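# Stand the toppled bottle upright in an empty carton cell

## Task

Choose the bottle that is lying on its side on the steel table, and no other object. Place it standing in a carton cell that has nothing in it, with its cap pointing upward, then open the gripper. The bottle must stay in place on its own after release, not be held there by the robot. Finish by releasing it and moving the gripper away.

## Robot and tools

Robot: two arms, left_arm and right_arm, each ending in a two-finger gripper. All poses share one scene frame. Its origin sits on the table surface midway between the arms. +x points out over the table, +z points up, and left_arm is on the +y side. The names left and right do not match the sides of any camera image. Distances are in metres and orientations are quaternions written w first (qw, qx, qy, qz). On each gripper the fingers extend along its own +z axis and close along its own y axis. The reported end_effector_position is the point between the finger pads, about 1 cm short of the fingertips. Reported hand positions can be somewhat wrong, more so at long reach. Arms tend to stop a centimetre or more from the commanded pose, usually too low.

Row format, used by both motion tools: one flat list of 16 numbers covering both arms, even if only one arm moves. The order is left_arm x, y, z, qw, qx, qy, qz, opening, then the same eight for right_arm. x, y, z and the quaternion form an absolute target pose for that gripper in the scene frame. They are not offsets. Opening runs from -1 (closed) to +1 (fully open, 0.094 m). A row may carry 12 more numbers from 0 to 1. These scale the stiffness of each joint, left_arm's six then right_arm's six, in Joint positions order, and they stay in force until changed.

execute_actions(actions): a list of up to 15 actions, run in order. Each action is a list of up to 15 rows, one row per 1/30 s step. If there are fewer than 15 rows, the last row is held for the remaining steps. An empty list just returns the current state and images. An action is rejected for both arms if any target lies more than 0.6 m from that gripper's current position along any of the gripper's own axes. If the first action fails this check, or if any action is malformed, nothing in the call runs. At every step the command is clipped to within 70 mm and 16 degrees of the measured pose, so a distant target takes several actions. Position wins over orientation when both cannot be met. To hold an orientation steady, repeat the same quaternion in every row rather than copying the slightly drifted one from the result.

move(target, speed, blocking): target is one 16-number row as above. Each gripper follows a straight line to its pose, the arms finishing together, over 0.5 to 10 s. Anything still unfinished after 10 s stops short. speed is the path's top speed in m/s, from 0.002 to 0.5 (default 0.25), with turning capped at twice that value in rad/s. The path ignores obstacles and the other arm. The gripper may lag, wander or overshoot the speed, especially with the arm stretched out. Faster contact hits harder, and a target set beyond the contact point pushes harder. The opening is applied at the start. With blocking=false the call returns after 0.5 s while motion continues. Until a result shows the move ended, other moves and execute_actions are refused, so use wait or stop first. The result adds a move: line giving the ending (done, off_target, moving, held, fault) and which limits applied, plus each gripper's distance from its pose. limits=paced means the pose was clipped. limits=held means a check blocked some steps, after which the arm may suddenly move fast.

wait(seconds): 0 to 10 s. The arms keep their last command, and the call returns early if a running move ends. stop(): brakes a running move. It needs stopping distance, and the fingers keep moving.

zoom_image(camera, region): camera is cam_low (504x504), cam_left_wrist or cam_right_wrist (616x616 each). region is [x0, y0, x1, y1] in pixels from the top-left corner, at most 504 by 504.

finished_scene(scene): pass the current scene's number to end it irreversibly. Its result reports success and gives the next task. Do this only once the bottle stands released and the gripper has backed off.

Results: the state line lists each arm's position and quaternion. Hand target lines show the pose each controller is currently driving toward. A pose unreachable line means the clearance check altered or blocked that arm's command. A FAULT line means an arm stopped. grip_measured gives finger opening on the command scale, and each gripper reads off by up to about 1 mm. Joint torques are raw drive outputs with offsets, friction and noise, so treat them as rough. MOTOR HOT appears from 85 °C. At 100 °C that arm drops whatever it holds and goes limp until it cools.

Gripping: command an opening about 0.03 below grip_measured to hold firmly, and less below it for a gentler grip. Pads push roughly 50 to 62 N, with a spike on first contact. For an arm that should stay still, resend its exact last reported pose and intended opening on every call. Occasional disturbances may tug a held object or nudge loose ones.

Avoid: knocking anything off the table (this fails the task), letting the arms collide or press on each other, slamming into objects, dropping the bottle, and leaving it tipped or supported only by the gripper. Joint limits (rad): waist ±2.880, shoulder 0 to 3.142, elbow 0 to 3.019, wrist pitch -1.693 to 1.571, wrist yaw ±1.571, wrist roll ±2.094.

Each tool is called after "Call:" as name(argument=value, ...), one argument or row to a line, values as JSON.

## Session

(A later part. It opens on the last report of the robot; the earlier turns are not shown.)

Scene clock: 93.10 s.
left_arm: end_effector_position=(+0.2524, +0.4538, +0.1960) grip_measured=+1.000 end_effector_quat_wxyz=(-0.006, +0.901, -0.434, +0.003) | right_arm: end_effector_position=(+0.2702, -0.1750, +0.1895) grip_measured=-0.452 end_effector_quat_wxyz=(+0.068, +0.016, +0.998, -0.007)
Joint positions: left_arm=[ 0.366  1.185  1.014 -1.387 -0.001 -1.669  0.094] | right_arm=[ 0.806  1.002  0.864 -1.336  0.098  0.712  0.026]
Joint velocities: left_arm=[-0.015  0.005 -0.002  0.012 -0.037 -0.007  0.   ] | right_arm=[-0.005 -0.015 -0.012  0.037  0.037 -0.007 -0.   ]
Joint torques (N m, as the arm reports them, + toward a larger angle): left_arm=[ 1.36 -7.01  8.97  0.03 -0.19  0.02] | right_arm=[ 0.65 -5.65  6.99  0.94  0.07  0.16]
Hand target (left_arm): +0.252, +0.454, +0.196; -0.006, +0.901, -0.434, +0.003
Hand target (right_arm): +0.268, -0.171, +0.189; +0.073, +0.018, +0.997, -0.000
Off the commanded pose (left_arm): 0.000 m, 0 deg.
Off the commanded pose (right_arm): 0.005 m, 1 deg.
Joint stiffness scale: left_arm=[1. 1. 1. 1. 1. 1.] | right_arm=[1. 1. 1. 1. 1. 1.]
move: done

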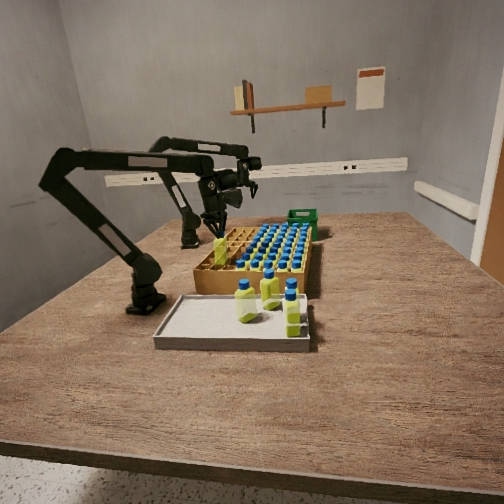

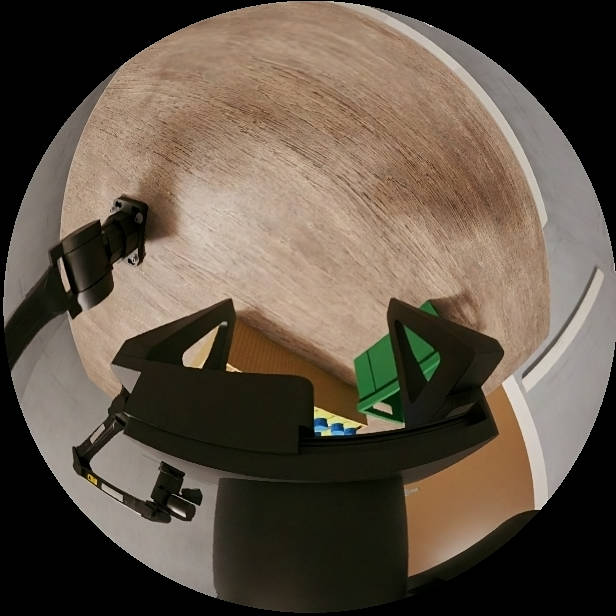

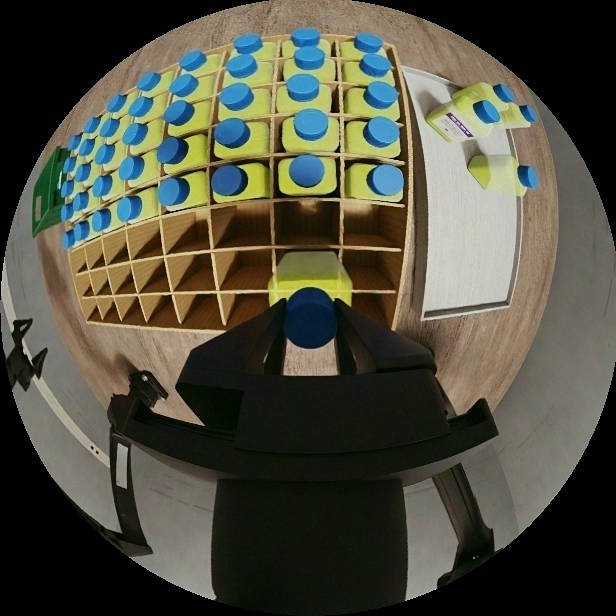

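Call:
move(
  target=[0.2524,0.4538,0.196,-0.006,0.901,-0.434,0.003,1,0.264,-0.168,0.135,0.078,0.018,0.997,0,-0.49],
  speed=0.04,
)

Call:
zoom_image(
  camera="cam_low",
  region=[170,190,270,290],
)

Scene clock: 96.90 s.
left_arm: end_effector_position=(+0.2524, +0.4538, +0.1960) grip_measured=+1.000 end_effector_quat_wxyz=(-0.006, +0.901, -0.434, +0.003) | right_arm: end_effector_position=(+0.2655, -0.1721, +0.1414) grip_measured=-0.452 end_effector_quat_wxyz=(+0.081, +0.017, +0.997, +0.002)
Joint positions: left_arm=[ 0.366  1.185  1.014 -1.387 -0.001 -1.669  0.094] | right_arm=[ 0.829  1.006  0.735 -1.175  0.104  0.734  0.026]
Joint velocities: left_arm=[-0.015 -0.005 -0.002  0.012 -0.037 -0.022  0.   ] | right_arm=[-0.015  0.005 -0.007 -0.022 -0.066  0.007 -0.   ]
Joint torques (N m, as the arm reports them, + toward a larger angle): left_arm=[ 1.25 -6.73  9.06 -0.05 -0.19  0.  ] | right_arm=[ 0.91 -2.42  6.98  1.33  0.29  0.17]
Hand target (left_arm): +0.252, +0.454, +0.196; -0.006, +0.901, -0.434, +0.003
Hand target (right_arm): +0.264, -0.169, +0.135; +0.078, +0.018, +0.997, -0.000
Off the commanded pose (left_arm): 0.000 m, 0 deg.
Off the commanded pose (right_arm): 0.008 m, 0 deg.
Joint stiffness scale: left_arm=[1. 1. 1. 1. 1. 1.] | right_arm=[1. 1. 1. 1. 1. 1.]
move: done

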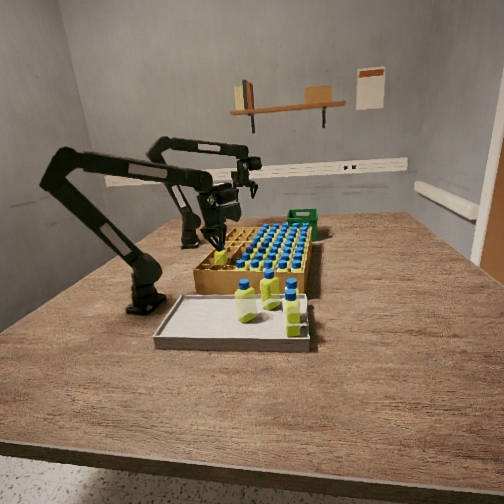

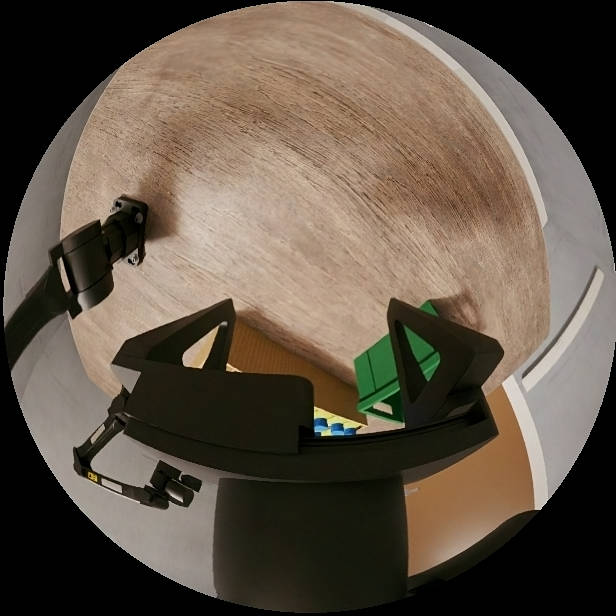

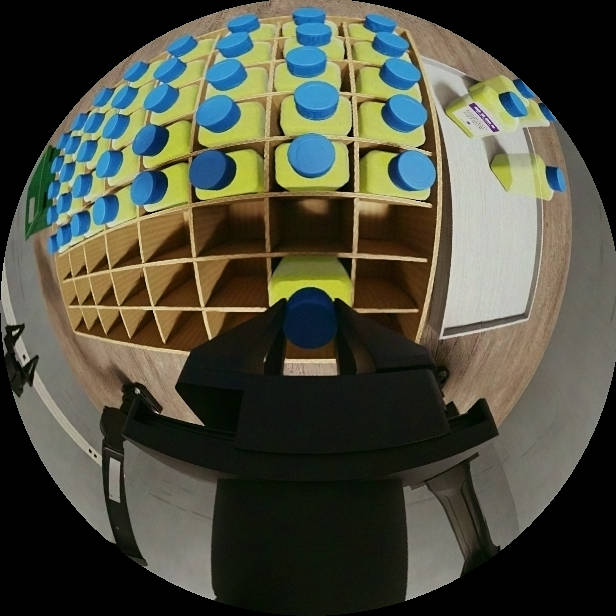

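Region (170, 190, 270, 290) of cam_low's 504x504 image, scaled by 5.040, with more detail than that image has.

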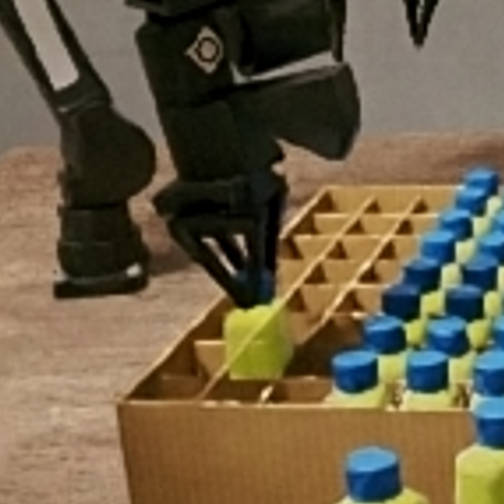

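Call:
move(
  target=[0.2524,0.4538,0.196,-0.006,0.901,-0.434,0.003,1,0.263,-0.168,0.11,0.078,0.018,0.997,0,-0.49],
  speed=0.04,
)

Call:
execute_actions(
  actions=[
    [[0.2524,0.4538,0.196,-0.006,0.901,-0.434,0.003,1,0.263,-0.168,0.113,0.078,0.018,0.997,0,0]],
  ],
)

Call:
move(
  target=[0.2524,0.4538,0.196,-0.006,0.901,-0.434,0.003,1,0.25,-0.18,0.24,0.078,0.018,0.997,0,0],
)

Scene clock: 100.73 s.
left_arm: end_effector_position=(+0.2524, +0.4538, +0.1960) grip_measured=+1.000 end_effector_quat_wxyz=(-0.006, +0.901, -0.434, +0.003) | right_arm: end_effector_position=(+0.2652, -0.1714, +0.1164) grip_measured=-0.452 end_effector_quat_wxyz=(+0.081, +0.018, +0.997, +0.002)
Joint positions: left_arm=[ 0.366  1.185  1.014 -1.387 -0.001 -1.669  0.094] | right_arm=[ 0.832  1.032  0.682 -1.096  0.104  0.737  0.026]
Joint velocities: left_arm=[-0.005 -0.015 -0.012 -0.007 -0.007  0.022  0.   ] | right_arm=[ 0.015 -0.005 -0.002 -0.022 -0.051  0.051 -0.   ]
Joint torques (N m, as the arm reports them, + toward a larger angle): left_arm=[ 1.07 -6.85  9.07 -0.01 -0.21 -0.01] | right_arm=[ 1.37 -3.02  7.    1.33  0.2   0.14]
Hand target (left_arm): +0.252, +0.454, +0.196; -0.006, +0.901, -0.434, +0.003
Hand target (right_arm): +0.263, -0.168, +0.110; +0.078, +0.018, +0.997, -0.000
Off the commanded pose (left_arm): 0.000 m, 0 deg.
Off the commanded pose (right_arm): 0.008 m, 0 deg.
Joint stiffness scale: left_arm=[1. 1. 1. 1. 1. 1.] | right_arm=[1. 1. 1. 1. 1. 1.]
move: done

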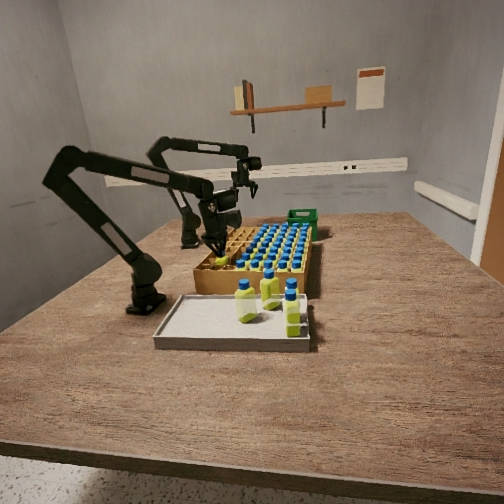

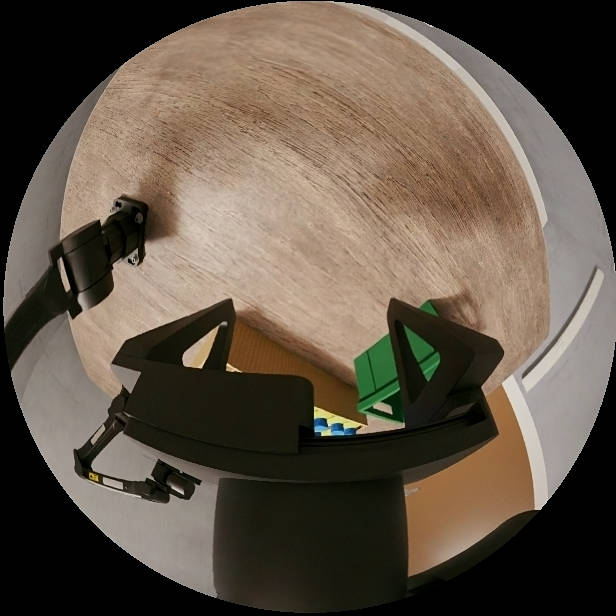

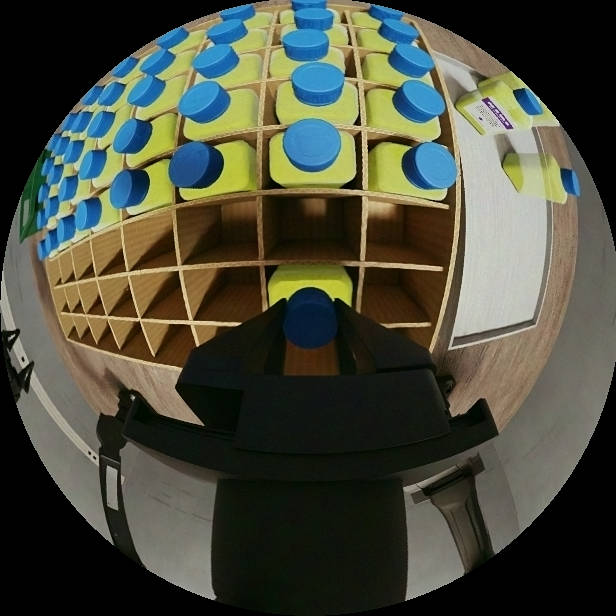

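Scene clock: 101.23 s.
left_arm: end_effector_position=(+0.2524, +0.4538, +0.1960) grip_measured=+1.000 end_effector_quat_wxyz=(-0.006, +0.901, -0.434, +0.003) | right_arm: end_effector_position=(+0.2651, -0.1713, +0.1164) grip_measured=-0.002 end_effector_quat_wxyz=(+0.081, +0.018, +0.997, +0.002)
Joint positions: left_arm=[ 0.366  1.185  1.014 -1.387 -0.001 -1.669  0.094] | right_arm=[ 0.832  1.032  0.682 -1.096  0.104  0.738  0.047]
Joint velocities: left_arm=[-0.005  0.015 -0.017 -0.007  0.022 -0.022  0.   ] | right_arm=[-0.005 -0.005  0.002 -0.022  0.037  0.022 -0.001]
Joint torques (N m, as the arm reports them, + toward a larger angle): left_arm=[ 1.09 -6.88  9.09  0.14 -0.2   0.03] | right_arm=[ 1.35 -4.2   7.38  0.66  0.24  0.14]
Hand target (left_arm): +0.252, +0.454, +0.196; -0.006, +0.901, -0.434, +0.003
Hand target (right_arm): +0.263, -0.168, +0.113; +0.078, +0.018, +0.997, -0.000
Off the commanded pose (left_arm): 0.000 m, 0 deg.
Off the commanded pose (right_arm): 0.005 m, 0 deg.
Joint stiffness scale: left_arm=[1. 1. 1. 1. 1. 1.] | right_arm=[1. 1. 1. 1. 1. 1.]

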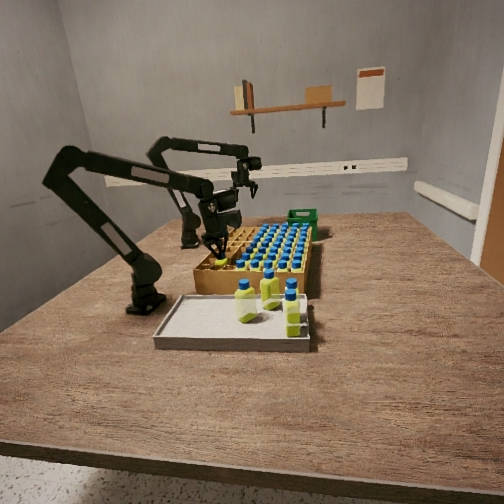

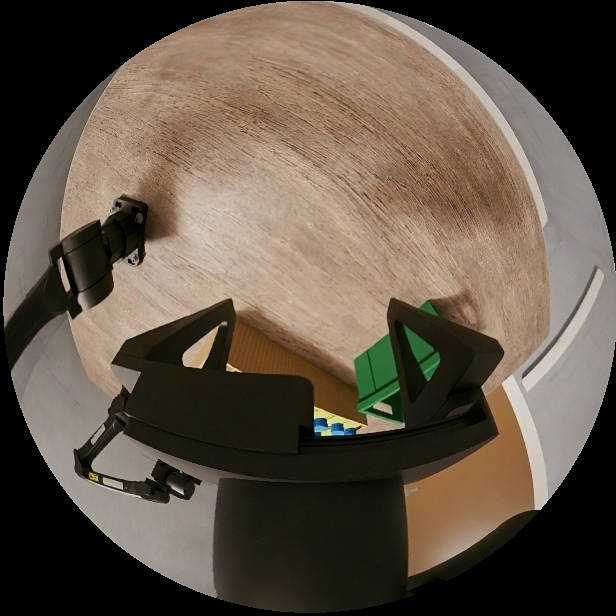

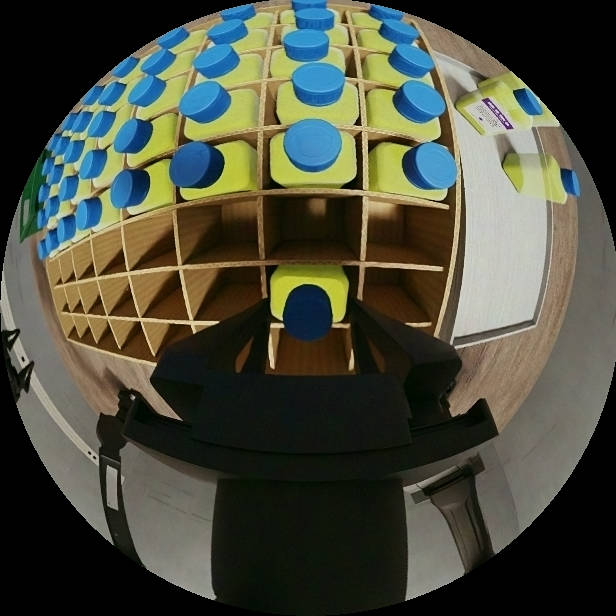

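Scene clock: 102.20 s.
left_arm: end_effector_position=(+0.2524, +0.4538, +0.1960) grip_measured=+1.000 end_effector_quat_wxyz=(-0.006, +0.901, -0.434, +0.003) | right_arm: end_effector_position=(+0.2475, -0.1865, +0.2248) grip_measured=-0.002 end_effector_quat_wxyz=(+0.068, +0.017, +0.998, -0.009)
Joint positions: left_arm=[ 0.366  1.185  1.014 -1.387 -0.001 -1.669  0.094] | right_arm=[ 0.832  0.924  0.911 -1.468  0.104  0.738  0.047]
Joint velocities: left_arm=[-0.005  0.005  0.017  0.007  0.051 -0.022  0.   ] | right_arm=[ 0.005 -0.005 -0.007 -0.017  0.037  0.081  0.001]
Joint torques (N m, as the arm reports them, + toward a larger angle): left_arm=[ 1.54 -6.96  8.97 -0.07 -0.18 -0.01] | right_arm=[ 1.22 -3.21 10.56  0.29  0.22  0.14]
Hand target (left_arm): +0.252, +0.454, +0.196; -0.006, +0.901, -0.434, +0.003
Hand target (right_arm): +0.251, -0.180, +0.239; +0.078, +0.018, +0.997, +0.000
Off the commanded pose (left_arm): 0.000 m, 0 deg.
Off the commanded pose (right_arm): 0.017 m, 2 deg.
Joint stiffness scale: left_arm=[1. 1. 1. 1. 1. 1.] | right_arm=[1. 1. 1. 1. 1. 1.]
move: off_target (right_arm)

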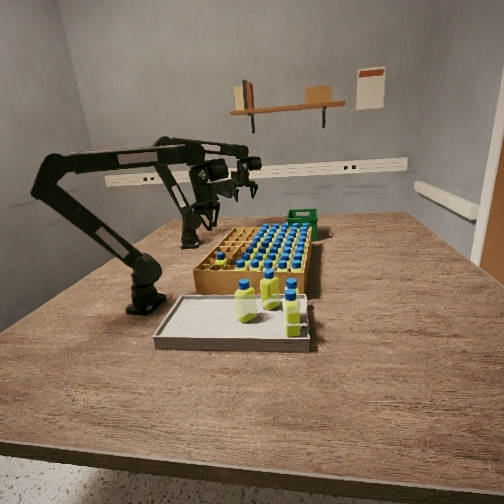

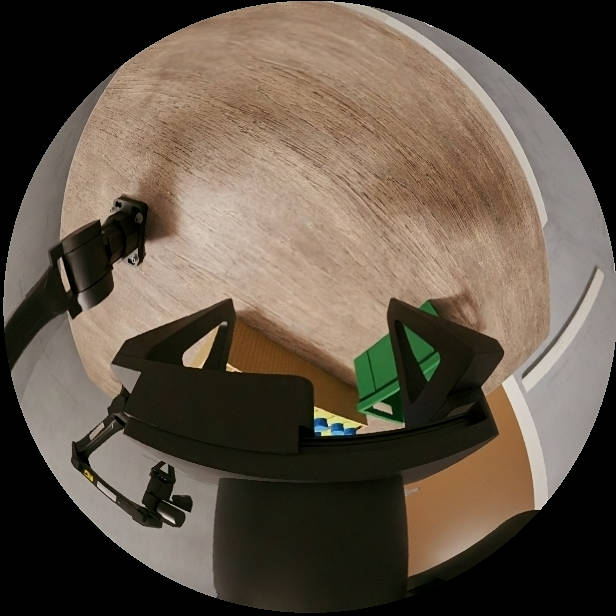

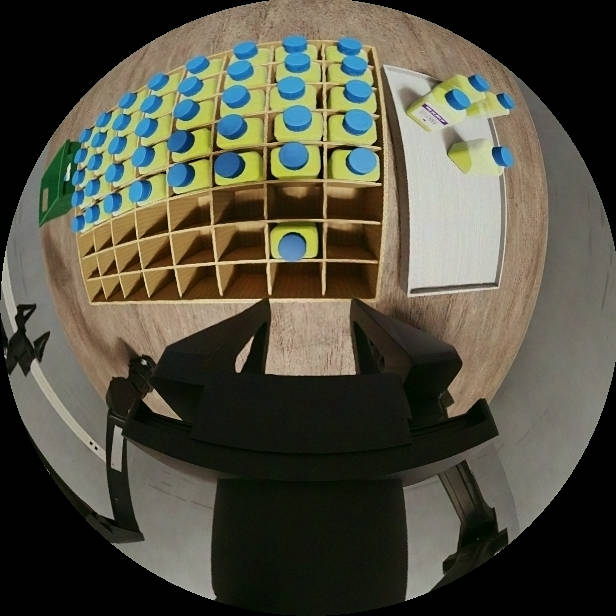

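Check it's fully seated.

Call:
zoom_image(
  camera="cam_low",
  region=[185,230,285,290],
)

Region (185, 230, 285, 290) of cam_low's 504x504 image, scaled by 5.040, with more detail than that image has; it fills the top 302 rows of this view, and the rest is white.

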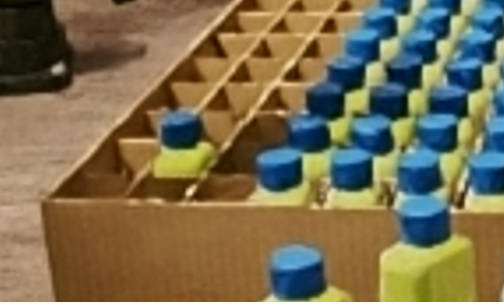

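Call:
finished_scene(
  scene=2,
)

The scene is finished: the task was done.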